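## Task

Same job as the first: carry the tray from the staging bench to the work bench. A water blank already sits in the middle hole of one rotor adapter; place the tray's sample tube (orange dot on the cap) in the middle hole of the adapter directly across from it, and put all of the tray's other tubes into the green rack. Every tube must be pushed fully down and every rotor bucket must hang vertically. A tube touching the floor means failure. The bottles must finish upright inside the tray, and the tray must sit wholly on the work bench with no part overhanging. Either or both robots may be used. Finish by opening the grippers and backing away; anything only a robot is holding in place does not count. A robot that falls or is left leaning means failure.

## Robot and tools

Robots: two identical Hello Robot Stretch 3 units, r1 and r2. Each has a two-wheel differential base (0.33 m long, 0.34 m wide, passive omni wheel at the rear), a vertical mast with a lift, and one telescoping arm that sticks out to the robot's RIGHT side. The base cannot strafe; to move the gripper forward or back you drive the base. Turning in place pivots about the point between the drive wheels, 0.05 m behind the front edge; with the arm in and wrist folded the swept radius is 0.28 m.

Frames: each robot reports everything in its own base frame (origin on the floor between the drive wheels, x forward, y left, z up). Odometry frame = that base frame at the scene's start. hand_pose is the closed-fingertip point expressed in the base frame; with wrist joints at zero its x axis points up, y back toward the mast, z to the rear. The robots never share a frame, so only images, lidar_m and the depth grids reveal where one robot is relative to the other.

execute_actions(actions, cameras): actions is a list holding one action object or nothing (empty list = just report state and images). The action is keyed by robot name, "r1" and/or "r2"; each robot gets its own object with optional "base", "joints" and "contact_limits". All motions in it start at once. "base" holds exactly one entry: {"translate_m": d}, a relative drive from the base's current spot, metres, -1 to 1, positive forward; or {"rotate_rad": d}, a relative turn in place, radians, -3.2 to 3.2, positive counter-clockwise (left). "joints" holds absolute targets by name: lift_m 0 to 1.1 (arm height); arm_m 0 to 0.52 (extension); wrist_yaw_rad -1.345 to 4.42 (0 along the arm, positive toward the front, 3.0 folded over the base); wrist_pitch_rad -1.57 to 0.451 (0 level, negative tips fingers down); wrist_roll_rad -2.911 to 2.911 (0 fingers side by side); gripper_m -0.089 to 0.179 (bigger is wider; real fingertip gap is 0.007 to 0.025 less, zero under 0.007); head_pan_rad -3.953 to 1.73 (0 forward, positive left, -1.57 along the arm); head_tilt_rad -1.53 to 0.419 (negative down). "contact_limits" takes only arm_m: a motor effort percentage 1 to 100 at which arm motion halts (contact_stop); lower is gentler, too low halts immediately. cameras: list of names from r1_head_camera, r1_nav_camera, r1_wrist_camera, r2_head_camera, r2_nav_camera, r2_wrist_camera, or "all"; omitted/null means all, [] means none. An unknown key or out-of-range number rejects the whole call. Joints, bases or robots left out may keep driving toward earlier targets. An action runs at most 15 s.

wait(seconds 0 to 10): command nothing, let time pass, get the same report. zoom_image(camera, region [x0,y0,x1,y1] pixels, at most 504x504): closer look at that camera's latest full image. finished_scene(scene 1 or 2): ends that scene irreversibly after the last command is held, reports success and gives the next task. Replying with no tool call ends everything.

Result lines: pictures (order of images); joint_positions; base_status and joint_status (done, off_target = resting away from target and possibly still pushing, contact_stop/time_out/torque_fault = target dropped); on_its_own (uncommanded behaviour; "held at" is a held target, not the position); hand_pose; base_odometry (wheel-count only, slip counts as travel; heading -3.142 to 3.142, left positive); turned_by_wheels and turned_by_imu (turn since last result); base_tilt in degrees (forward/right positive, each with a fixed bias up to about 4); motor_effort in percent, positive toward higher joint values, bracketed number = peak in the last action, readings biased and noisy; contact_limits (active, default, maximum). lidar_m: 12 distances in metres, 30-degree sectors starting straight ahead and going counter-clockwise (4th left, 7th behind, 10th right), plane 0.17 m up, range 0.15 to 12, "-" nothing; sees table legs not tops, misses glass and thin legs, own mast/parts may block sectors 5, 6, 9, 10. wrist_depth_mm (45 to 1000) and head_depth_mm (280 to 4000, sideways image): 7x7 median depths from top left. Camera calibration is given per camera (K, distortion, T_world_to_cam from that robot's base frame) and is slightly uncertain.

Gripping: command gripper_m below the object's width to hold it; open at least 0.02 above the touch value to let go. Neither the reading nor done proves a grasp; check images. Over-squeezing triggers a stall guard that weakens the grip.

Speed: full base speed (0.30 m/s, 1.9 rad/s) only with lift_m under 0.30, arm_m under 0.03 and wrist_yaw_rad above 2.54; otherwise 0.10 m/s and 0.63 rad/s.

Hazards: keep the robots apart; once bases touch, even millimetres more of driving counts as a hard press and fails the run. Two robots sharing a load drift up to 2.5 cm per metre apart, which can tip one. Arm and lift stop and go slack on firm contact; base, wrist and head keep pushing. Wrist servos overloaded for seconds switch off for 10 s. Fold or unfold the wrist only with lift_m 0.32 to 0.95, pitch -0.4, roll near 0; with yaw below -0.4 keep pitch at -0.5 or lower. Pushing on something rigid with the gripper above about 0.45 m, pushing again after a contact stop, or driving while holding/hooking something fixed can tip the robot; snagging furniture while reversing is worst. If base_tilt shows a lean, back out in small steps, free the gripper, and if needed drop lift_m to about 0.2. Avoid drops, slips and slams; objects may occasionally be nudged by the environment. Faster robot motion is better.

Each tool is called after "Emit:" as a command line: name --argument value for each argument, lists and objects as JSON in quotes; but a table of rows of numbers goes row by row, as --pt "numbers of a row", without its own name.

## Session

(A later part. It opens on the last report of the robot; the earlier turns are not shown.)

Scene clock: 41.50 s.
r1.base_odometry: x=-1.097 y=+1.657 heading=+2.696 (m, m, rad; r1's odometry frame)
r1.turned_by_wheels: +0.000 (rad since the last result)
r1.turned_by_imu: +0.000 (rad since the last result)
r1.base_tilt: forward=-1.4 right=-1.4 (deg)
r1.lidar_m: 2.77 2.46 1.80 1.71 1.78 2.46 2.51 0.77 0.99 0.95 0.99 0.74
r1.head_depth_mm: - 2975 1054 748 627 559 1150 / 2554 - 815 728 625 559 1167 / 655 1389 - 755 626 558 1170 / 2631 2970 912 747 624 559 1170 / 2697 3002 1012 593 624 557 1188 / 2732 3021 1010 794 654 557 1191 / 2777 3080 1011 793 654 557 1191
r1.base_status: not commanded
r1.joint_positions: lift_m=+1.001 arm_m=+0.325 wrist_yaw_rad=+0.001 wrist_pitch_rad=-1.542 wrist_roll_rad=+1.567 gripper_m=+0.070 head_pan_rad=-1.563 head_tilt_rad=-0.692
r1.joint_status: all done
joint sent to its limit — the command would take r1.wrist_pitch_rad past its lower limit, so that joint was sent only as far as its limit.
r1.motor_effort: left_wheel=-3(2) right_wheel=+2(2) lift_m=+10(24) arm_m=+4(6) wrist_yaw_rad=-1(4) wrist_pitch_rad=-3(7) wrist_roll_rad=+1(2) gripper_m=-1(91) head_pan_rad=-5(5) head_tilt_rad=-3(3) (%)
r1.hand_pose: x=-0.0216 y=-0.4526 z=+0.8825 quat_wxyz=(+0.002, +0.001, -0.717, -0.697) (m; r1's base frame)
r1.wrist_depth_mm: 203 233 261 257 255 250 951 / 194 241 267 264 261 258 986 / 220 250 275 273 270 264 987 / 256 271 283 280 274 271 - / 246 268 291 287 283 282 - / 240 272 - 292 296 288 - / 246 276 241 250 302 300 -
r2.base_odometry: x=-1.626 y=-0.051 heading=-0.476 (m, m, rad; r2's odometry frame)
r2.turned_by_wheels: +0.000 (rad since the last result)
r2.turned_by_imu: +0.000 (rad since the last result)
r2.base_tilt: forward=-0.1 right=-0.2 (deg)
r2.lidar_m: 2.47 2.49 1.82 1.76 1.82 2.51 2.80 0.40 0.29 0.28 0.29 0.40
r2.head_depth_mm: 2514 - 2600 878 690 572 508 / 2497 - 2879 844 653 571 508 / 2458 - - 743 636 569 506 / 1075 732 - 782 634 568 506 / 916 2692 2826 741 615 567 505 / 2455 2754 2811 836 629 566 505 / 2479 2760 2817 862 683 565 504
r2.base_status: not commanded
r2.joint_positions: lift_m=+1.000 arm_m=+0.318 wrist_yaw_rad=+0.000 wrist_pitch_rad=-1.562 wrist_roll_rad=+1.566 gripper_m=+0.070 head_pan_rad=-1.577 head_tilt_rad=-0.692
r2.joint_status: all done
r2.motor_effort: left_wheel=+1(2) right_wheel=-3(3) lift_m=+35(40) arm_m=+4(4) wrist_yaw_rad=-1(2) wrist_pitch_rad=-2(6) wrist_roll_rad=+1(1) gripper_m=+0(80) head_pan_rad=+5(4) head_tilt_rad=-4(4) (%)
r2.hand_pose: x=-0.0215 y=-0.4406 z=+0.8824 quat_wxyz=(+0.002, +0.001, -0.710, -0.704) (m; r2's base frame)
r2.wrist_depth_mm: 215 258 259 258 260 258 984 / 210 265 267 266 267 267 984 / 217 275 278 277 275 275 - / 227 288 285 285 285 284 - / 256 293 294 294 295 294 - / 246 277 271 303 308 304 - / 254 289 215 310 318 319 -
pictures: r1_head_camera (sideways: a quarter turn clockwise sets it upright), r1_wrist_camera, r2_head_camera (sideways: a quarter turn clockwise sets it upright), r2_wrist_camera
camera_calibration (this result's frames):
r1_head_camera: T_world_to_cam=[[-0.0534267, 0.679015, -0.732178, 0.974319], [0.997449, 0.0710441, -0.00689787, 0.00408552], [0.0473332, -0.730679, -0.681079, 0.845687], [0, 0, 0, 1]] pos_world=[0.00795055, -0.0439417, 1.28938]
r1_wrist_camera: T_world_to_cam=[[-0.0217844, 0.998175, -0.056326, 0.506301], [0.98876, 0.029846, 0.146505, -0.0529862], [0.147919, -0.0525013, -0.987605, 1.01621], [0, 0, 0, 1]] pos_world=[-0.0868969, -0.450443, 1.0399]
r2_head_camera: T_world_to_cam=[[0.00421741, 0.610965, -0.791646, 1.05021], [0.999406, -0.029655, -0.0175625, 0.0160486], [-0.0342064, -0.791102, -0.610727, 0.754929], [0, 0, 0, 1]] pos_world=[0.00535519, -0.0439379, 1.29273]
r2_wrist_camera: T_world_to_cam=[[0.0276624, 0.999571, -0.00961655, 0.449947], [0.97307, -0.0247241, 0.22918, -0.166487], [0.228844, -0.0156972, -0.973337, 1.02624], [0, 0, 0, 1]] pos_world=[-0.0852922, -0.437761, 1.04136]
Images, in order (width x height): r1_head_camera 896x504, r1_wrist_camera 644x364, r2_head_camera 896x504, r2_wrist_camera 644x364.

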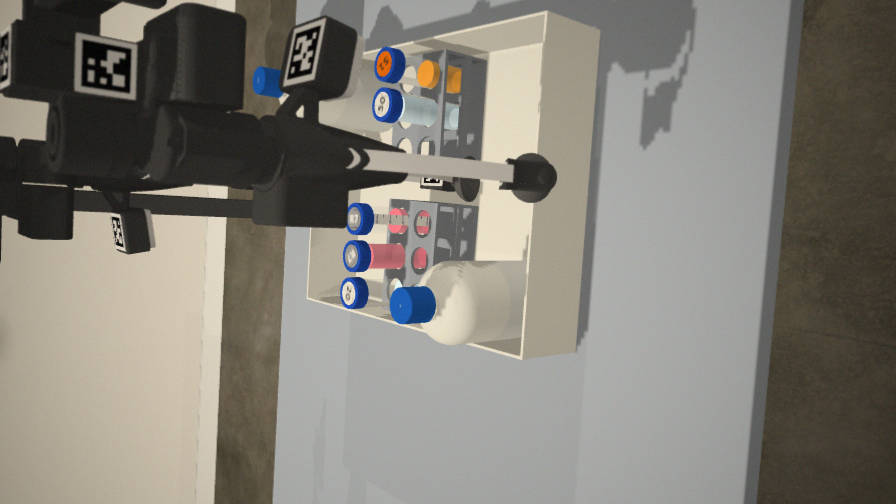

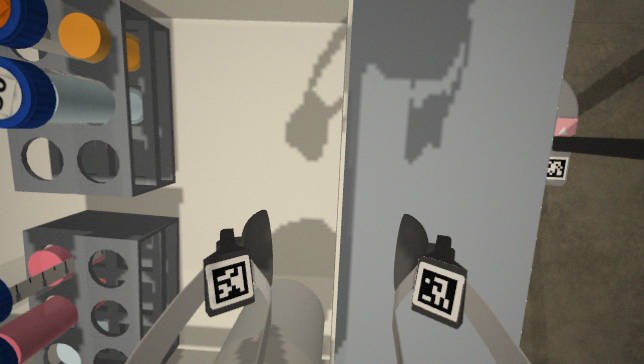

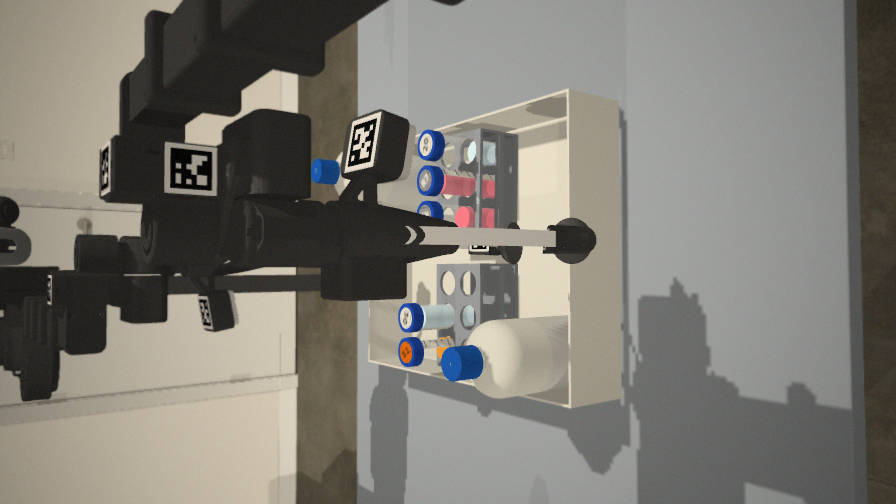

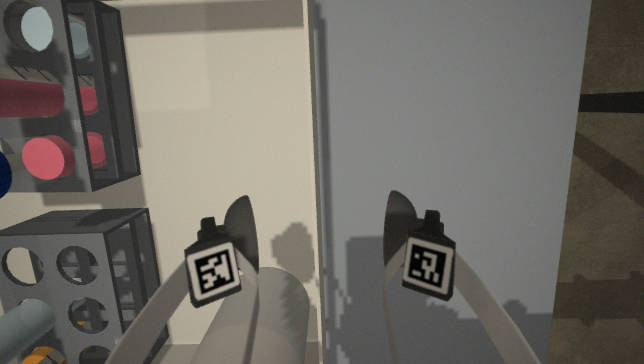

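Emit:
execute_actions --actions '[{"r1":{"joints":{"lift_m":0.92,"arm_m":0.322}},"r2":{"joints":{"lift_m":0.92}}}]' --cameras '[]'

Emit:
execute_actions --actions '[{"r1":{"joints":{"gripper_m":-0.04}},"r2":{"joints":{"gripper_m":-0.04}}}]' --cameras '[]'

Emit:
execute_actions --actions '[{"r1":{"joints":{"lift_m":0.96}},"r2":{"joints":{"lift_m":0.96}}}]' --cameras '["r1_head_camera","r2_head_camera"]'

Scene clock: 44.50 s.
r1.base_odometry: x=-1.097 y=+1.657 heading=+2.696 (m, m, rad; r1's odometry frame)
r1.turned_by_wheels: +0.000 (rad since the last result)
r1.turned_by_imu: +0.000 (rad since the last result)
r1.base_tilt: forward=-1.4 right=-1.6 (deg)
r1.lidar_m: 2.77 2.45 1.80 1.71 1.78 2.47 2.50 0.77 0.99 0.95 0.99 0.74
r1.head_depth_mm: 2615 2792 941 744 627 559 1151 / 2670 2820 - 732 625 558 1169 / 687 767 1053 749 619 558 1165 / 801 2938 917 747 626 558 1167 / 2700 2997 1012 593 625 557 1194 / 2745 3042 1011 796 654 558 1190 / 2768 3066 1006 795 654 558 1192
r1.base_status: not commanded
r1.joint_positions: lift_m=+0.921 arm_m=+0.322 wrist_yaw_rad=+0.001 wrist_pitch_rad=-1.542 wrist_roll_rad=+1.567 gripper_m=+0.070 head_pan_rad=-1.563 head_tilt_rad=-0.692
r1.joint_status: all done
r1.motor_effort: left_wheel=-3(2) right_wheel=+2(2) lift_m=+10(10) arm_m=-4(5) wrist_yaw_rad=-1(2) wrist_pitch_rad=-3(3) wrist_roll_rad=+2(2) gripper_m=+1(1) head_pan_rad=-5(4) head_tilt_rad=-3(4) (%)
r1.hand_pose: x=-0.0216 y=-0.4502 z=+0.8025 quat_wxyz=(+0.002, +0.001, -0.717, -0.697) (m; r1's base frame)
r1.wrist_depth_mm: 173 187 184 181 181 178 177 / 186 191 189 186 186 183 181 / 175 197 194 192 190 188 185 / 194 202 200 196 195 193 190 / 209 209 205 202 200 198 196 / 187 212 - 208 207 203 203 / 191 219 216 214 213 210 210
r2.base_odometry: x=-1.626 y=-0.051 heading=-0.476 (m, m, rad; r2's odometry frame)
r2.turned_by_wheels: +0.000 (rad since the last result)
r2.turned_by_imu: +0.000 (rad since the last result)
r2.base_tilt: forward=-0.2 right=-0.2 (deg)
r2.lidar_m: 2.47 2.48 1.83 1.76 1.83 2.50 2.79 0.40 0.29 0.28 0.29 0.40
r2.head_depth_mm: 2493 2795 3008 - 691 571 508 / 2508 2801 - 812 652 571 508 / 2489 2730 - 747 636 569 506 / 2421 733 1147 - 632 568 506 / 1112 2611 2678 741 615 566 505 / 2398 2740 2828 834 628 566 504 / 2470 2735 2834 864 682 566 504
r2.base_status: not commanded
r2.joint_positions: lift_m=+0.920 arm_m=+0.318 wrist_yaw_rad=+0.000 wrist_pitch_rad=-1.562 wrist_roll_rad=+1.566 gripper_m=+0.070 head_pan_rad=-1.577 head_tilt_rad=-0.692
r2.joint_status: all done
r2.motor_effort: left_wheel=+2(2) right_wheel=-3(3) lift_m=+35(36) arm_m=+4(4) wrist_yaw_rad=+1(1) wrist_pitch_rad=-2(2) wrist_roll_rad=+1(1) gripper_m=+0(1) head_pan_rad=+4(4) head_tilt_rad=-4(5) (%)
r2.hand_pose: x=-0.0215 y=-0.4406 z=+0.8025 quat_wxyz=(+0.002, +0.001, -0.710, -0.704) (m; r2's base frame)
r2.wrist_depth_mm: 184 183 184 184 184 182 181 / 190 190 188 187 190 188 187 / 196 196 197 196 196 195 194 / 201 203 202 203 201 201 200 / 210 210 208 210 209 208 207 / 214 218 219 219 219 215 214 / 219 226 214 224 227 225 224
pictures: none
No camera images: the call's "cameras" was empty. Leave "cameras" out to get every camera's image.

Scene clock: 46.10 s.
r1.base_odometry: x=-1.097 y=+1.657 heading=+2.696 (m, m, rad; r1's odometry frame)
r1.turned_by_wheels: +0.000 (rad since the last result)
r1.turned_by_imu: +0.000 (rad since the last result)
r1.base_tilt: forward=-1.4 right=-1.6 (deg)
r1.lidar_m: 2.77 2.45 1.80 1.71 1.78 2.46 2.51 0.77 0.99 0.95 0.99 0.74
r1.head_depth_mm: 2627 2821 944 748 626 559 1147 / 2647 2826 - 734 626 558 1173 / 684 766 1051 743 624 558 1171 / 801 2945 921 744 626 558 1170 / 2733 3014 1015 590 625 558 1191 / 2725 3087 1010 795 655 558 1193 / 2758 3072 1010 795 655 557 1189
r1.base_status: not commanded
r1.joint_positions: lift_m=+0.920 arm_m=+0.322 wrist_yaw_rad=+0.001 wrist_pitch_rad=-1.534 wrist_roll_rad=+1.570 gripper_m=-0.039 head_pan_rad=-1.563 head_tilt_rad=-0.692
r1.joint_status: all done
r1.motor_effort: left_wheel=-3(3) right_wheel=+2(2) lift_m=+14(15) arm_m=-4(4) wrist_yaw_rad=-1(2) wrist_pitch_rad=-6(7) wrist_roll_rad=+0(2) gripper_m=-17(100) head_pan_rad=-5(5) head_tilt_rad=-4(2) (%)
r1.hand_pose: x=-0.0215 y=-0.4524 z=+0.8021 quat_wxyz=(+0.001, +0.000, -0.720, -0.694) (m; r1's base frame)
r1.wrist_depth_mm: 181 184 180 180 180 177 175 / 176 190 186 185 184 182 179 / 191 195 191 189 188 187 183 / 195 200 197 195 194 191 188 / 208 207 202 199 200 196 194 / 188 210 209 - 205 202 200 / 192 219 212 213 211 208 206
r2.base_odometry: x=-1.626 y=-0.051 heading=-0.476 (m, m, rad; r2's odometry frame)
r2.turned_by_wheels: +0.000 (rad since the last result)
r2.turned_by_imu: +0.000 (rad since the last result)
r2.base_tilt: forward=-0.1 right=-0.2 (deg)
r2.lidar_m: 2.47 2.48 1.83 1.76 1.82 2.50 2.80 0.40 0.29 0.28 0.29 0.40
r2.head_depth_mm: 2481 2781 3006 - 691 571 508 / 2512 2783 - 811 652 570 507 / 2488 2729 - 741 631 569 506 / 2438 766 1141 - 630 568 506 / 1107 2616 2677 740 610 567 504 / 2424 2740 2830 832 629 567 504 / 2477 2759 2820 863 684 565 504
r2.base_status: not commanded
r2.joint_positions: lift_m=+0.920 arm_m=+0.318 wrist_yaw_rad=+0.000 wrist_pitch_rad=-1.550 wrist_roll_rad=+1.566 gripper_m=-0.039 head_pan_rad=-1.577 head_tilt_rad=-0.692
r2.joint_status: all done
r2.motor_effort: left_wheel=+2(2) right_wheel=-3(3) lift_m=+44(44) arm_m=+3(4) wrist_yaw_rad=-1(1) wrist_pitch_rad=-5(7) wrist_roll_rad=+1(1) gripper_m=-15(90) head_pan_rad=+4(4) head_tilt_rad=-4(4) (%)
r2.hand_pose: x=-0.0215 y=-0.4437 z=+0.8019 quat_wxyz=(+0.002, +0.001, -0.714, -0.700) (m; r2's base frame)
r2.wrist_depth_mm: 184 182 181 182 183 180 179 / 189 188 187 187 188 187 185 / 194 195 194 194 193 192 191 / 201 202 201 198 200 199 197 / 210 209 208 - 207 207 204 / 210 217 216 218 215 215 210 / 195 226 207 224 225 223 219
pictures: none
No camera images: the call's "cameras" was empty. Leave "cameras" out to get every camera's image.

Scene clock: 47.27 s.
r1.base_odometry: x=-1.097 y=+1.657 heading=+2.696 (m, m, rad; r1's odometry frame)
r1.turned_by_wheels: +0.000 (rad since the last result)
r1.turned_by_imu: +0.000 (rad since the last result)
r1.base_tilt: forward=-1.5 right=-1.4 (deg)
r1.lidar_m: 2.77 2.46 1.80 1.71 1.77 2.46 2.50 0.77 0.98 0.95 0.99 0.74
r1.head_depth_mm: 2596 - 974 691 612 559 1146 / 2631 - - 707 612 559 1169 / 665 1364 - 709 625 559 1171 / 2609 2937 862 690 624 558 1164 / 2717 3016 972 574 623 557 1191 / 2738 3029 1010 796 654 558 1191 / 2767 3063 1009 793 655 558 1186
r1.base_status: not commanded
r1.joint_positions: lift_m=+0.959 arm_m=+0.322 wrist_yaw_rad=+0.001 wrist_pitch_rad=-1.534 wrist_roll_rad=+1.570 gripper_m=-0.039 head_pan_rad=-1.563 head_tilt_rad=-0.692
r1.joint_status: all done
r1.motor_effort: left_wheel=-2(3) right_wheel=+2(2) lift_m=+33(35) arm_m=-4(4) wrist_yaw_rad=-1(1) wrist_pitch_rad=-6(7) wrist_roll_rad=+0(0) gripper_m=-18(16) head_pan_rad=-5(5) head_tilt_rad=-3(4) (%)
r1.hand_pose: x=-0.0215 y=-0.4524 z=+0.8408 quat_wxyz=(+0.001, +0.000, -0.720, -0.694) (m; r1's base frame)
r1.wrist_depth_mm: 181 185 182 179 216 212 211 / 176 189 186 184 222 218 216 / 189 195 192 190 227 223 221 / 195 200 197 195 233 230 980 / 208 208 203 198 240 235 - / 188 211 208 - 245 244 - / 192 218 213 215 255 250 -
r2.base_odometry: x=-1.626 y=-0.051 heading=-0.476 (m, m, rad; r2's odometry frame)
r2.turned_by_wheels: +0.000 (rad since the last result)
r2.turned_by_imu: +0.000 (rad since the last result)
r2.base_tilt: forward=-0.2 right=-0.2 (deg)
r2.lidar_m: 2.47 2.49 1.83 1.76 1.82 2.51 2.79 0.40 0.29 0.28 0.29 0.40
r2.head_depth_mm: 2494 2749 - 831 672 572 508 / 2497 2687 2607 831 634 571 508 / 2481 2688 - 726 613 570 506 / 2396 706 - - 630 568 507 / 1066 2687 2776 699 608 567 505 / 2437 2746 2820 776 629 566 504 / 2480 2753 2801 864 685 565 503
r2.base_status: not commanded
r2.joint_positions: lift_m=+0.960 arm_m=+0.318 wrist_yaw_rad=+0.000 wrist_pitch_rad=-1.550 wrist_roll_rad=+1.566 gripper_m=-0.039 head_pan_rad=-1.577 head_tilt_rad=-0.692
r2.joint_status: all done
r2.motor_effort: left_wheel=+1(2) right_wheel=-3(2) lift_m=+57(59) arm_m=+3(3) wrist_yaw_rad=+1(1) wrist_pitch_rad=-5(5) wrist_roll_rad=+1(1) gripper_m=-14(15) head_pan_rad=+4(4) head_tilt_rad=-4(4) (%)
r2.hand_pose: x=-0.0215 y=-0.4436 z=+0.8415 quat_wxyz=(+0.002, +0.001, -0.714, -0.700) (m; r2's base frame)
r2.wrist_depth_mm: 184 184 182 217 220 218 214 / 188 189 187 225 226 224 222 / 194 195 194 195 234 232 232 / 201 202 200 200 241 239 241 / 210 209 207 - 249 248 248 / 209 217 216 239 260 256 258 / 194 225 205 223 272 267 -
pictures: r1_head_camera (sideways: a quarter turn clockwise sets it upright), r2_head_camera (sideways: a quarter turn clockwise sets it upright)
camera_calibration (this result's frames):
r1_head_camera: T_world_to_cam=[[-0.0534267, 0.679015, -0.732178, 0.974319], [0.997449, 0.0710441, -0.00689787, 0.00408552], [0.0473332, -0.730679, -0.681079, 0.845687], [0, 0, 0, 1]] pos_world=[0.00795055, -0.0439417, 1.28938]
r2_head_camera: T_world_to_cam=[[0.00421734, 0.610965, -0.791646, 1.05021], [0.999406, -0.0296549, -0.0175625, 0.0160486], [-0.0342063, -0.791102, -0.610727, 0.75493], [0, 0, 0, 1]] pos_world=[0.00535519, -0.0439379, 1.29273]
Images, in order (width x height): r1_head_camera 896x504, r2_head_camera 896x504.

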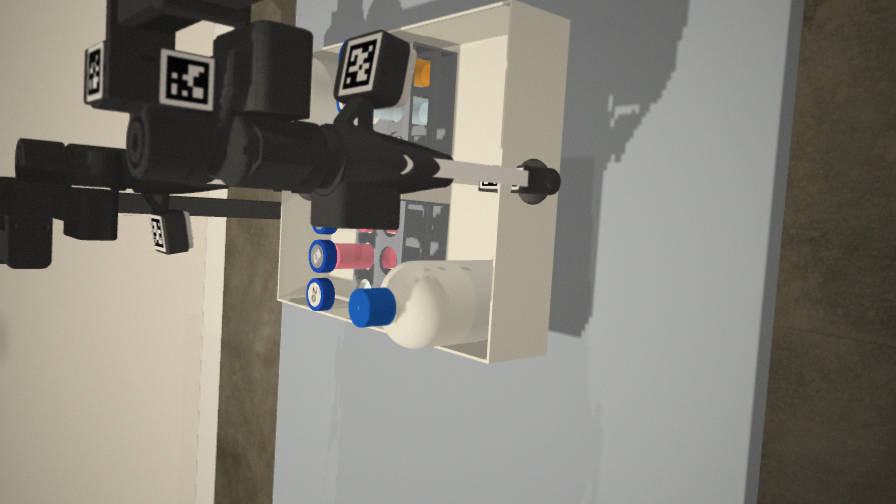

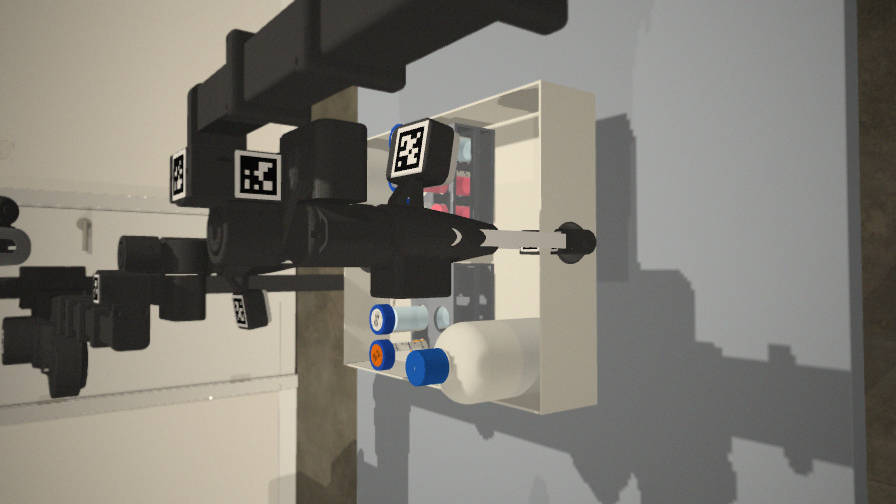

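Slight tension; extend arms by a few mm while moving.

Emit:
execute_actions --actions '[{"r1":{"base":{"translate_m":-1.0},"joints":{"lift_m":1.06,"arm_m":0.325}},"r2":{"base":{"translate_m":1.0},"joints":{"lift_m":1.06,"arm_m":0.32}}}]' --cameras '["r2_head_camera"]'

Scene clock: 59.37 s.
r1.base_odometry: x=-0.194 y=+1.226 heading=+2.696 (m, m, rad; r1's odometry frame)
r1.turned_by_wheels: +0.000 (rad since the last result)
r1.turned_by_imu: +0.003 (rad since the last result)
r1.base_tilt: forward=-1.4 right=-1.4 (deg)
r1.lidar_m: 1.71 2.46 1.78 1.73 1.80 2.46 1.51 1.76 3.14 0.98 0.39 1.35
r1.head_depth_mm: - 700 642 534 1616 1371 1190 / - - 646 539 1610 1372 1193 / 704 - 681 638 1570 1368 1193 / 2660 2877 659 549 1572 1366 1189 / 2731 2959 492 545 1539 1374 1193 / 2738 3056 1010 821 1537 1368 1193 / 2760 3064 1011 795 671 707 784
r1.base_status: done
r1.joint_positions: lift_m=+1.059 arm_m=+0.325 wrist_yaw_rad=+0.000 wrist_pitch_rad=-1.538 wrist_roll_rad=+1.570 gripper_m=-0.039 head_pan_rad=-1.563 head_tilt_rad=-0.692
r1.joint_status: all done
r1.motor_effort: left_wheel=-2(6) right_wheel=+1(3) lift_m=+33(34) arm_m=+4(4) wrist_yaw_rad=-1(1) wrist_pitch_rad=-5(6) wrist_roll_rad=+0(0) gripper_m=-16(17) head_pan_rad=-5(5) head_tilt_rad=-3(4) (%)
r1.hand_pose: x=-0.0215 y=-0.4535 z=+0.9409 quat_wxyz=(+0.001, +0.000, -0.718, -0.696) (m; r1's base frame)
r1.wrist_depth_mm: 181 183 181 179 - - - / 184 189 185 185 - - - / 188 194 191 189 - - - / 194 199 196 195 - - - / 207 205 202 198 - - - / 186 210 209 - - - - / 190 217 214 213 601 - -
r2.base_odometry: x=-0.737 y=-0.509 heading=-0.476 (m, m, rad; r2's odometry frame)
r2.turned_by_wheels: +0.000 (rad since the last result)
r2.turned_by_imu: -0.006 (rad since the last result)
r2.base_tilt: forward=-0.1 right=-0.2 (deg)
r2.lidar_m: 1.48 2.50 1.83 1.76 1.83 2.49 1.11 0.40 0.40 1.24 3.12 1.72
r2.head_depth_mm: - 2823 2885 876 735 1382 1182 / - 2881 2754 564 1531 1382 1177 / - - 638 640 1617 1377 1177 / 649 - - 651 1554 1376 1169 / 648 2692 662 531 1552 1376 1175 / 2476 2719 2467 515 1599 1368 1165 / 2475 2764 2788 2089 1653 1367 1171
r2.base_status: done
r2.joint_positions: lift_m=+1.060 arm_m=+0.320 wrist_yaw_rad=+0.000 wrist_pitch_rad=-1.560 wrist_roll_rad=+1.566 gripper_m=-0.039 head_pan_rad=-1.577 head_tilt_rad=-0.692
r2.joint_status: all done
r2.motor_effort: left_wheel=+2(5) right_wheel=-4(5) lift_m=+57(59) arm_m=+4(4) wrist_yaw_rad=-1(0) wrist_pitch_rad=-3(5) wrist_roll_rad=+1(1) gripper_m=-14(14) head_pan_rad=+4(4) head_tilt_rad=-4(5) (%)
r2.hand_pose: x=-0.0215 y=-0.4431 z=+0.9417 quat_wxyz=(+0.002, +0.001, -0.711, -0.703) (m; r2's base frame)
r2.wrist_depth_mm: 182 181 181 - - - - / 186 188 188 - - - - / 192 195 194 195 - - - / 199 201 200 201 - - - / 208 210 207 - - - - / 195 217 217 216 - - - / 194 223 210 223 - - -
pictures: r2_head_camera (sideways: a quarter turn clockwise sets it upright)
camera_calibration (this result's frames):
r2_head_camera: T_world_to_cam=[[0.00421756, 0.610965, -0.791646, 1.05021], [0.999406, -0.0296553, -0.0175625, 0.0160486], [-0.0342066, -0.791102, -0.610727, 0.754929], [0, 0, 0, 1]] pos_world=[0.00535518, -0.0439379, 1.29273]
Images, in order (width x height): r2_head_camera 896x504.

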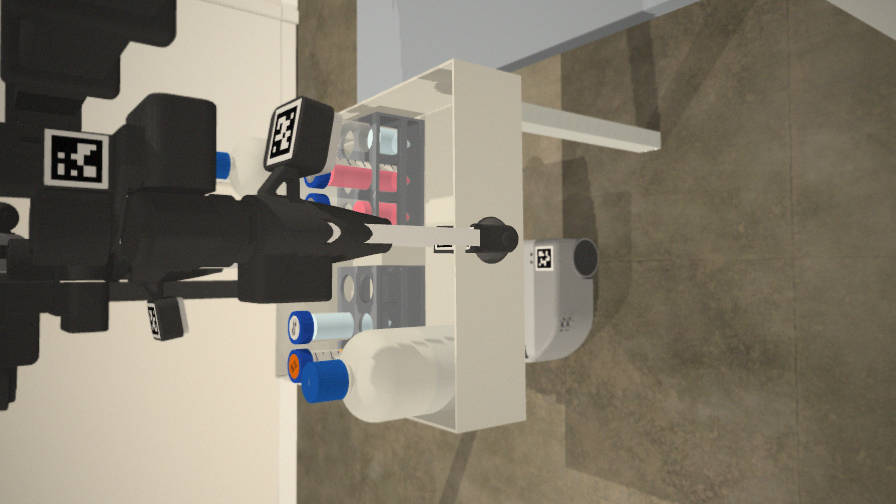

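Emit:
execute_actions --actions '[{"r1":{"base":{"rotate_rad":-0.004}},"r2":{"base":{"rotate_rad":0.006}}}]' --cameras '[]'

Emit:
execute_actions --actions '[{"r1":{"base":{"translate_m":-1.0}},"r2":{"base":{"translate_m":1.0}}}]' --cameras '["r2_head_camera"]'

Scene clock: 61.40 s.
r1.base_odometry: x=-0.194 y=+1.226 heading=+2.692 (m, m, rad; r1's odometry frame)
r1.turned_by_wheels: -0.004 (rad since the last result)
r1.turned_by_imu: -0.004 (rad since the last result)
r1.base_tilt: forward=-1.4 right=-1.4 (deg)
r1.lidar_m: 1.71 2.46 1.78 1.73 1.80 2.47 1.52 1.76 3.14 0.99 0.39 1.35
r1.head_depth_mm: - 2826 643 535 1622 1372 1194 / - - 647 539 1613 1366 1193 / 703 - 679 639 1575 1366 1193 / 2632 2886 659 548 1577 1371 1190 / 2742 2917 491 544 1526 1373 1190 / 2760 3012 1010 846 1530 1375 1187 / 2774 3056 1005 794 672 1279 778
r1.base_status: done
r1.joint_positions: lift_m=+1.059 arm_m=+0.325 wrist_yaw_rad=+0.000 wrist_pitch_rad=-1.539 wrist_roll_rad=+1.570 gripper_m=-0.039 head_pan_rad=-1.563 head_tilt_rad=-0.692
r1.joint_status: not commanded
r1.motor_effort: left_wheel=-2(4) right_wheel=+1(3) lift_m=+33(33) arm_m=+4(4) wrist_yaw_rad=-1(1) wrist_pitch_rad=-4(4) wrist_roll_rad=+0(0) gripper_m=-17(17) head_pan_rad=-5(5) head_tilt_rad=-3(4) (%)
r1.hand_pose: x=-0.0215 y=-0.4533 z=+0.9409 quat_wxyz=(+0.001, +0.000, -0.718, -0.696) (m; r1's base frame)
r1.wrist_depth_mm: 181 183 181 180 - - - / 184 189 186 184 - - - / 189 194 190 190 - - - / 194 199 197 194 - - - / 207 205 201 197 - - - / 187 211 209 - - - - / 190 216 213 212 591 - -
r2.base_odometry: x=-0.737 y=-0.509 heading=-0.470 (m, m, rad; r2's odometry frame)
r2.turned_by_wheels: +0.006 (rad since the last result)
r2.turned_by_imu: +0.006 (rad since the last result)
r2.base_tilt: forward=-0.2 right=-0.2 (deg)
r2.lidar_m: 1.48 2.49 1.82 1.76 1.83 2.51 1.09 0.39 0.41 1.24 3.11 1.72
r2.head_depth_mm: - 2845 2894 878 740 1386 1184 / - 2811 2722 562 1529 1378 1181 / - - 639 639 1606 1383 1173 / 636 - - 651 1551 1379 1174 / 649 2768 662 531 1552 1369 1171 / 2482 2781 2455 515 1603 1362 1166 / 2490 2767 2835 2076 1645 1368 1173
r2.base_status: done
r2.joint_positions: lift_m=+1.060 arm_m=+0.320 wrist_yaw_rad=+0.000 wrist_pitch_rad=-1.560 wrist_roll_rad=+1.566 gripper_m=-0.039 head_pan_rad=-1.577 head_tilt_rad=-0.692
r2.joint_status: not commanded
r2.motor_effort: left_wheel=+2(5) right_wheel=-3(7) lift_m=+57(57) arm_m=+4(4) wrist_yaw_rad=-1(0) wrist_pitch_rad=-2(3) wrist_roll_rad=+1(1) gripper_m=-14(14) head_pan_rad=+4(4) head_tilt_rad=-4(4) (%)
r2.hand_pose: x=-0.0215 y=-0.4429 z=+0.9417 quat_wxyz=(+0.002, +0.001, -0.710, -0.704) (m; r2's base frame)
r2.wrist_depth_mm: 183 182 182 - - - - / 186 189 187 - - - - / 192 194 193 196 - - - / 200 200 200 200 - - - / 209 210 208 - - - - / 209 217 215 217 - - - / 194 223 208 225 - - -
pictures: none
No camera images: the call's "cameras" was empty. Leave "cameras" out to get every camera's image.

Scene clock: 72.67 s.
r1.base_odometry: x=+0.706 y=+0.791 heading=+2.692 (m, m, rad; r1's odometry frame)
r1.turned_by_wheels: +0.000 (rad since the last result)
r1.turned_by_imu: +0.003 (rad since the last result)
r1.base_tilt: forward=-1.4 right=-1.5 (deg)
r1.lidar_m: 1.30 2.43 1.80 1.73 1.80 2.47 1.93 0.56 1.06 1.24 3.15 1.31
r1.head_depth_mm: - 2859 643 535 1610 1368 1193 / - - 653 540 1618 1375 1193 / 699 - 680 638 1573 1368 1192 / 2616 2877 654 548 1574 1368 1193 / 2723 2952 491 544 1620 1369 1192 / 2738 3045 2466 1892 1610 1370 1187 / 2759 3061 2469 1941 1599 1367 1189
r1.base_status: done
r1.joint_positions: lift_m=+1.059 arm_m=+0.325 wrist_yaw_rad=+0.000 wrist_pitch_rad=-1.537 wrist_roll_rad=+1.570 gripper_m=-0.039 head_pan_rad=-1.563 head_tilt_rad=-0.692
r1.joint_status: not commanded
r1.motor_effort: left_wheel=-2(4) right_wheel=+1(4) lift_m=+33(33) arm_m=+4(4) wrist_yaw_rad=-1(1) wrist_pitch_rad=-5(5) wrist_roll_rad=+0(0) gripper_m=-18(16) head_pan_rad=-5(5) head_tilt_rad=-4(3) (%)
r1.hand_pose: x=-0.0215 y=-0.4538 z=+0.9409 quat_wxyz=(+0.001, +0.000, -0.719, -0.695) (m; r1's base frame)
r1.wrist_depth_mm: 181 183 181 179 - - - / 185 188 186 185 - - - / 189 195 192 189 - - - / 195 200 197 195 - - - / 208 206 203 197 - - - / 186 211 209 - - - - / 189 218 213 214 - - -
r2.base_odometry: x=+0.155 y=-0.961 heading=-0.470 (m, m, rad; r2's odometry frame)
r2.turned_by_wheels: +0.000 (rad since the last result)
r2.turned_by_imu: -0.006 (rad since the last result)
r2.base_tilt: forward=-0.2 right=-0.2 (deg)
r2.lidar_m: 1.09 2.50 1.83 1.75 1.83 2.49 1.31 1.58 3.13 1.24 1.02 0.53
r2.head_depth_mm: - 2835 2891 2104 1672 1385 1177 / - 2896 2719 564 1666 1377 1176 / - - 646 639 1620 1375 1177 / 640 - - 662 1542 1377 1175 / 651 2721 662 531 1548 1373 1169 / 2454 2754 805 514 1605 1372 1169 / 2467 2721 2832 2082 1605 1364 1173
r2.base_status: done
r2.joint_positions: lift_m=+1.060 arm_m=+0.320 wrist_yaw_rad=+0.001 wrist_pitch_rad=-1.560 wrist_roll_rad=+1.566 gripper_m=-0.039 head_pan_rad=-1.577 head_tilt_rad=-0.692
r2.joint_status: not commanded
r2.motor_effort: left_wheel=+3(4) right_wheel=-5(6) lift_m=+57(57) arm_m=+4(4) wrist_yaw_rad=+0(1) wrist_pitch_rad=-2(3) wrist_roll_rad=+1(1) gripper_m=-14(14) head_pan_rad=+4(4) head_tilt_rad=-4(5) (%)
r2.hand_pose: x=-0.0216 y=-0.4431 z=+0.9417 quat_wxyz=(+0.002, +0.002, -0.711, -0.704) (m; r2's base frame)
r2.wrist_depth_mm: 183 183 181 - - - - / 188 189 187 - - - - / 193 195 193 - - - - / 200 201 199 201 - - - / 210 210 208 - - - - / 198 215 216 - - - - / 194 224 210 224 - - -
pictures: r2_head_camera (sideways: a quarter turn clockwise sets it upright)
camera_calibration (this result's frames):
r2_head_camera: T_world_to_cam=[[0.00421748, 0.610965, -0.791646, 1.05021], [0.999406, -0.0296552, -0.0175625, 0.0160486], [-0.0342065, -0.791102, -0.610727, 0.754929], [0, 0, 0, 1]] pos_world=[0.00535518, -0.0439379, 1.29273]
Images, in order (width x height): r2_head_camera 896x504.

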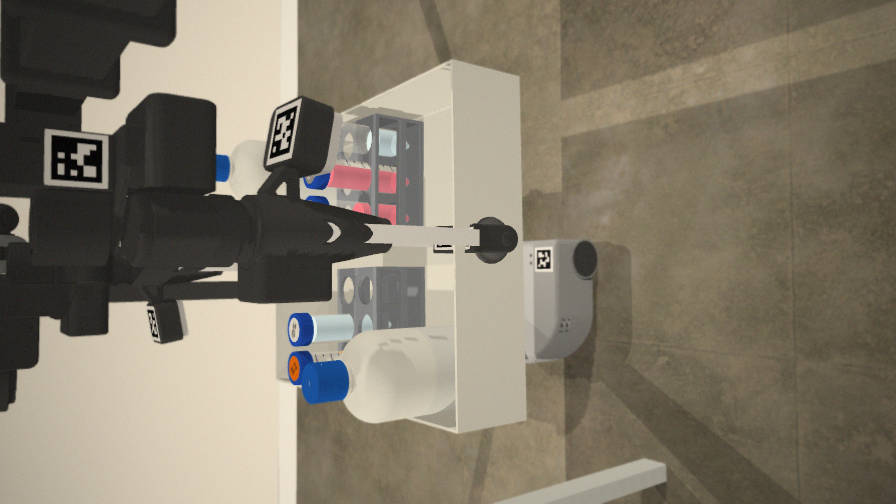

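Emit:
execute_actions --actions '[{"r1":{"base":{"rotate_rad":-0.003}},"r2":{"base":{"rotate_rad":0.005}}}]' --cameras '[]'

Emit:
execute_actions --actions '[{"r1":{"base":{"translate_m":-1.0}},"r2":{"base":{"translate_m":1.0}}}]' --cameras '["r1_head_camera","r2_head_camera","r2_nav_camera"]'

Scene clock: 74.83 s.
r1.base_odometry: x=+0.706 y=+0.791 heading=+2.689 (m, m, rad; r1's odometry frame)
r1.turned_by_wheels: -0.003 (rad since the last result)
r1.turned_by_imu: -0.003 (rad since the last result)
r1.base_tilt: forward=-1.5 right=-1.5 (deg)
r1.lidar_m: 1.29 2.44 1.79 1.73 1.79 2.46 1.92 0.56 1.06 1.24 3.15 1.31
r1.head_depth_mm: - 2842 643 535 1606 1370 1189 / - - 653 542 1613 1370 1190 / 699 - 678 637 1567 1372 1192 / 2660 2890 653 549 1583 1369 1189 / 2692 2954 490 544 1610 1375 1191 / 2727 3022 2470 1885 1612 1367 1190 / 2756 3075 2496 1944 1601 1364 1189
r1.base_status: done
r1.joint_positions: lift_m=+1.059 arm_m=+0.325 wrist_yaw_rad=+0.000 wrist_pitch_rad=-1.537 wrist_roll_rad=+1.570 gripper_m=-0.039 head_pan_rad=-1.563 head_tilt_rad=-0.692
r1.joint_status: not commanded
r1.motor_effort: left_wheel=-2(2) right_wheel=+1(4) lift_m=+33(33) arm_m=+4(4) wrist_yaw_rad=-1(1) wrist_pitch_rad=-5(5) wrist_roll_rad=+0(0) gripper_m=-17(17) head_pan_rad=-5(5) head_tilt_rad=-3(3) (%)
r1.hand_pose: x=-0.0215 y=-0.4538 z=+0.9409 quat_wxyz=(+0.001, +0.000, -0.719, -0.695) (m; r1's base frame)
r1.wrist_depth_mm: 181 183 181 180 - - - / 185 189 187 185 - - - / 188 194 191 188 - - - / 195 199 197 194 - - - / 209 205 202 198 - - - / 186 211 209 - - - - / 189 217 215 214 - - -
r2.base_odometry: x=+0.155 y=-0.961 heading=-0.464 (m, m, rad; r2's odometry frame)
r2.turned_by_wheels: +0.005 (rad since the last result)
r2.turned_by_imu: +0.005 (rad since the last result)
r2.base_tilt: forward=-0.2 right=-0.2 (deg)
r2.lidar_m: 1.11 2.48 1.82 1.76 1.83 2.51 1.32 1.59 3.11 1.24 1.02 0.53
r2.head_depth_mm: - 2841 2906 2125 1666 1380 1181 / - 2917 2741 562 1662 1379 1184 / - - 646 639 1624 1381 1180 / 651 - - 653 1556 1376 1176 / 650 2686 663 531 1554 1376 1175 / 2504 2780 2453 515 1608 1367 1168 / 2469 2745 2797 2081 1559 1370 1166
r2.base_status: done
r2.joint_positions: lift_m=+1.060 arm_m=+0.320 wrist_yaw_rad=+0.001 wrist_pitch_rad=-1.560 wrist_roll_rad=+1.566 gripper_m=-0.039 head_pan_rad=-1.577 head_tilt_rad=-0.692
r2.joint_status: not commanded
r2.motor_effort: left_wheel=+2(5) right_wheel=-3(10) lift_m=+57(56) arm_m=+4(4) wrist_yaw_rad=-1(1) wrist_pitch_rad=-3(2) wrist_roll_rad=+1(1) gripper_m=-14(14) head_pan_rad=+4(4) head_tilt_rad=-4(4) (%)
r2.hand_pose: x=-0.0216 y=-0.4431 z=+0.9417 quat_wxyz=(+0.002, +0.002, -0.711, -0.703) (m; r2's base frame)
r2.wrist_depth_mm: 184 183 181 - - - - / 187 188 187 - - - - / 194 194 193 - - - - / 200 201 200 201 - - - / 209 209 206 - - - - / 209 217 215 - - - - / 195 222 209 224 - - -
pictures: none
No camera images: the call's "cameras" was empty. Leave "cameras" out to get every camera's image.

Scene clock: 86.37 s.
r1.base_odometry: x=+1.605 y=+0.354 heading=+2.689 (m, m, rad; r1's odometry frame)
r1.turned_by_wheels: +0.000 (rad since the last result)
r1.turned_by_imu: +0.003 (rad since the last result)
r1.base_tilt: forward=-1.4 right=-1.4 (deg)
r1.lidar_m: 2.29 2.46 1.80 1.73 1.80 2.46 1.13 0.95 0.99 0.95 0.99 0.57
r1.head_depth_mm: - 2847 643 537 658 559 1150 / - - 654 542 659 558 1170 / 686 - 679 637 654 559 1173 / 2641 2885 655 551 655 559 1169 / 2730 2932 490 544 656 558 1194 / 2739 3022 1013 772 655 558 1191 / 2755 3059 1009 772 654 557 1190
r1.base_status: done
r1.joint_positions: lift_m=+1.059 arm_m=+0.325 wrist_yaw_rad=+0.000 wrist_pitch_rad=-1.535 wrist_roll_rad=+1.570 gripper_m=-0.039 head_pan_rad=-1.563 head_tilt_rad=-0.692
r1.joint_status: not commanded
r1.motor_effort: left_wheel=-2(5) right_wheel=+0(4) lift_m=+33(33) arm_m=+4(4) wrist_yaw_rad=-1(1) wrist_pitch_rad=-6(6) wrist_roll_rad=+0(0) gripper_m=-17(17) head_pan_rad=-5(5) head_tilt_rad=-4(3) (%)
r1.hand_pose: x=-0.0215 y=-0.4545 z=+0.9409 quat_wxyz=(+0.001, +0.000, -0.719, -0.695) (m; r1's base frame)
r1.wrist_depth_mm: 181 184 180 179 311 306 - / 186 189 186 185 321 314 - / 174 195 191 189 325 320 - / 196 199 197 196 335 332 - / 210 207 203 199 346 - - / 187 211 208 - 348 - - / 190 218 215 213 361 - -
r2.base_odometry: x=+1.049 y=-1.409 heading=-0.464 (m, m, rad; r2's odometry frame)
r2.turned_by_wheels: +0.000 (rad since the last result)
r2.turned_by_imu: -0.006 (rad since the last result)
r2.base_tilt: forward=-0.2 right=-0.2 (deg)
r2.lidar_m: 1.37 2.51 1.82 1.76 1.82 2.49 2.30 0.40 0.29 0.28 0.29 0.40
r2.head_depth_mm: - 2834 2905 781 692 572 509 / - 2867 2743 594 691 570 508 / - - 648 639 688 568 507 / 642 - - 661 668 567 505 / 643 2696 664 532 666 567 504 / 2476 2735 804 514 665 565 504 / 2454 2758 2818 862 683 565 504
r2.base_status: done
r2.joint_positions: lift_m=+1.060 arm_m=+0.320 wrist_yaw_rad=+0.001 wrist_pitch_rad=-1.557 wrist_roll_rad=+1.566 gripper_m=-0.039 head_pan_rad=-1.577 head_tilt_rad=-0.692
r2.joint_status: not commanded
r2.motor_effort: left_wheel=+3(6) right_wheel=-6(9) lift_m=+57(56) arm_m=+4(4) wrist_yaw_rad=-1(2) wrist_pitch_rad=-3(3) wrist_roll_rad=+1(1) gripper_m=-14(14) head_pan_rad=+4(4) head_tilt_rad=-5(4) (%)
r2.hand_pose: x=-0.0216 y=-0.4438 z=+0.9417 quat_wxyz=(+0.002, +0.002, -0.712, -0.702) (m; r2's base frame)
r2.wrist_depth_mm: 183 182 182 309 310 310 - / 188 189 187 322 322 323 - / 195 196 194 334 335 336 - / 199 202 200 202 349 346 - / 211 210 206 - 354 359 - / 201 216 216 293 375 373 - / 196 225 209 221 385 389 -
pictures: r1_head_camera (sideways: a quarter turn clockwise sets it upright), r2_head_camera (sideways: a quarter turn clockwise sets it upright), r2_nav_camera (sideways: a quarter turn counterclockwise sets it upright)
camera_calibration (this result's frames):
r1_head_camera: T_world_to_cam=[[-0.0534267, 0.679015, -0.732178, 0.974319], [0.997449, 0.0710441, -0.00689787, 0.00408552], [0.0473332, -0.730679, -0.681079, 0.845687], [0, 0, 0, 1]] pos_world=[0.00795055, -0.0439417, 1.28938]
r2_head_camera: T_world_to_cam=[[0.00421734, 0.610965, -0.791646, 1.05021], [0.999406, -0.0296549, -0.0175625, 0.0160486], [-0.0342063, -0.791102, -0.610727, 0.75493], [0, 0, 0, 1]] pos_world=[0.00535519, -0.0439379, 1.29273]
r2_nav_camera: T_world_to_cam=[[-0.0412575, -0.629678, 0.77576, -0.967916], [-0.998515, 0.053623, -0.00957902, 0.0655042], [-0.0355669, -0.775004, -0.630955, 0.783724], [0, 0, 0, 1]] pos_world=[0.0533478, -0.00559854, 1.24599]
Images, in order (width x height): r1_head_camera 896x504, r2_head_camera 896x504, r2_nav_camera 672x504.

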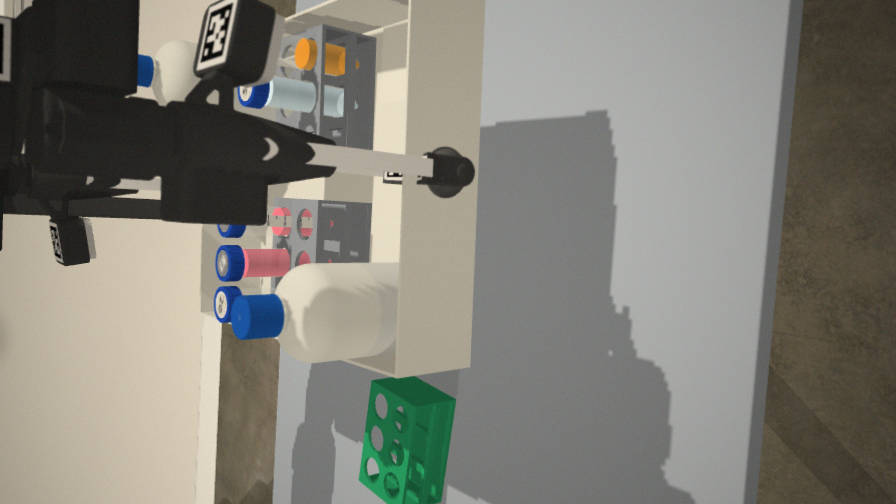

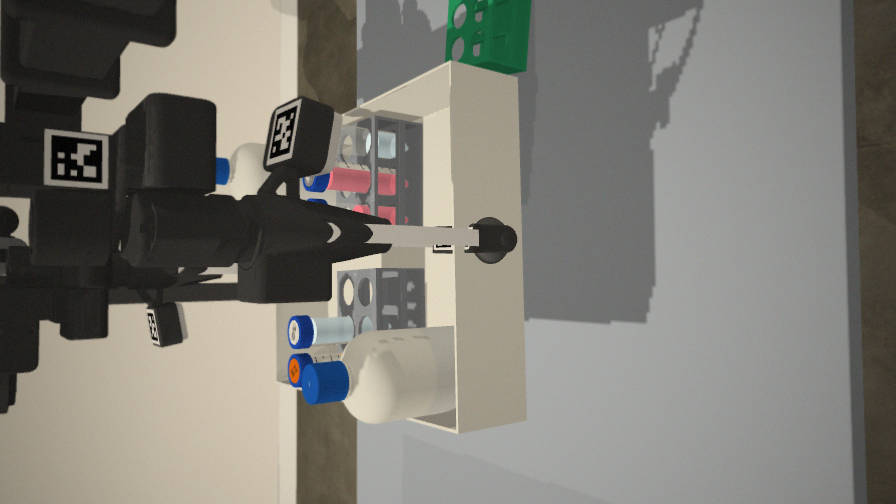

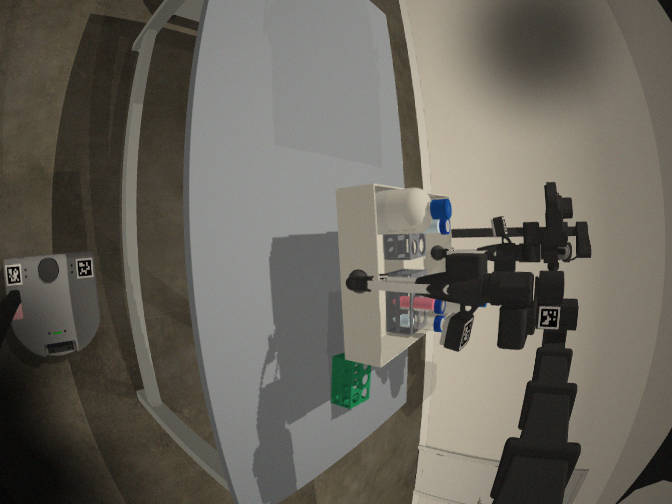

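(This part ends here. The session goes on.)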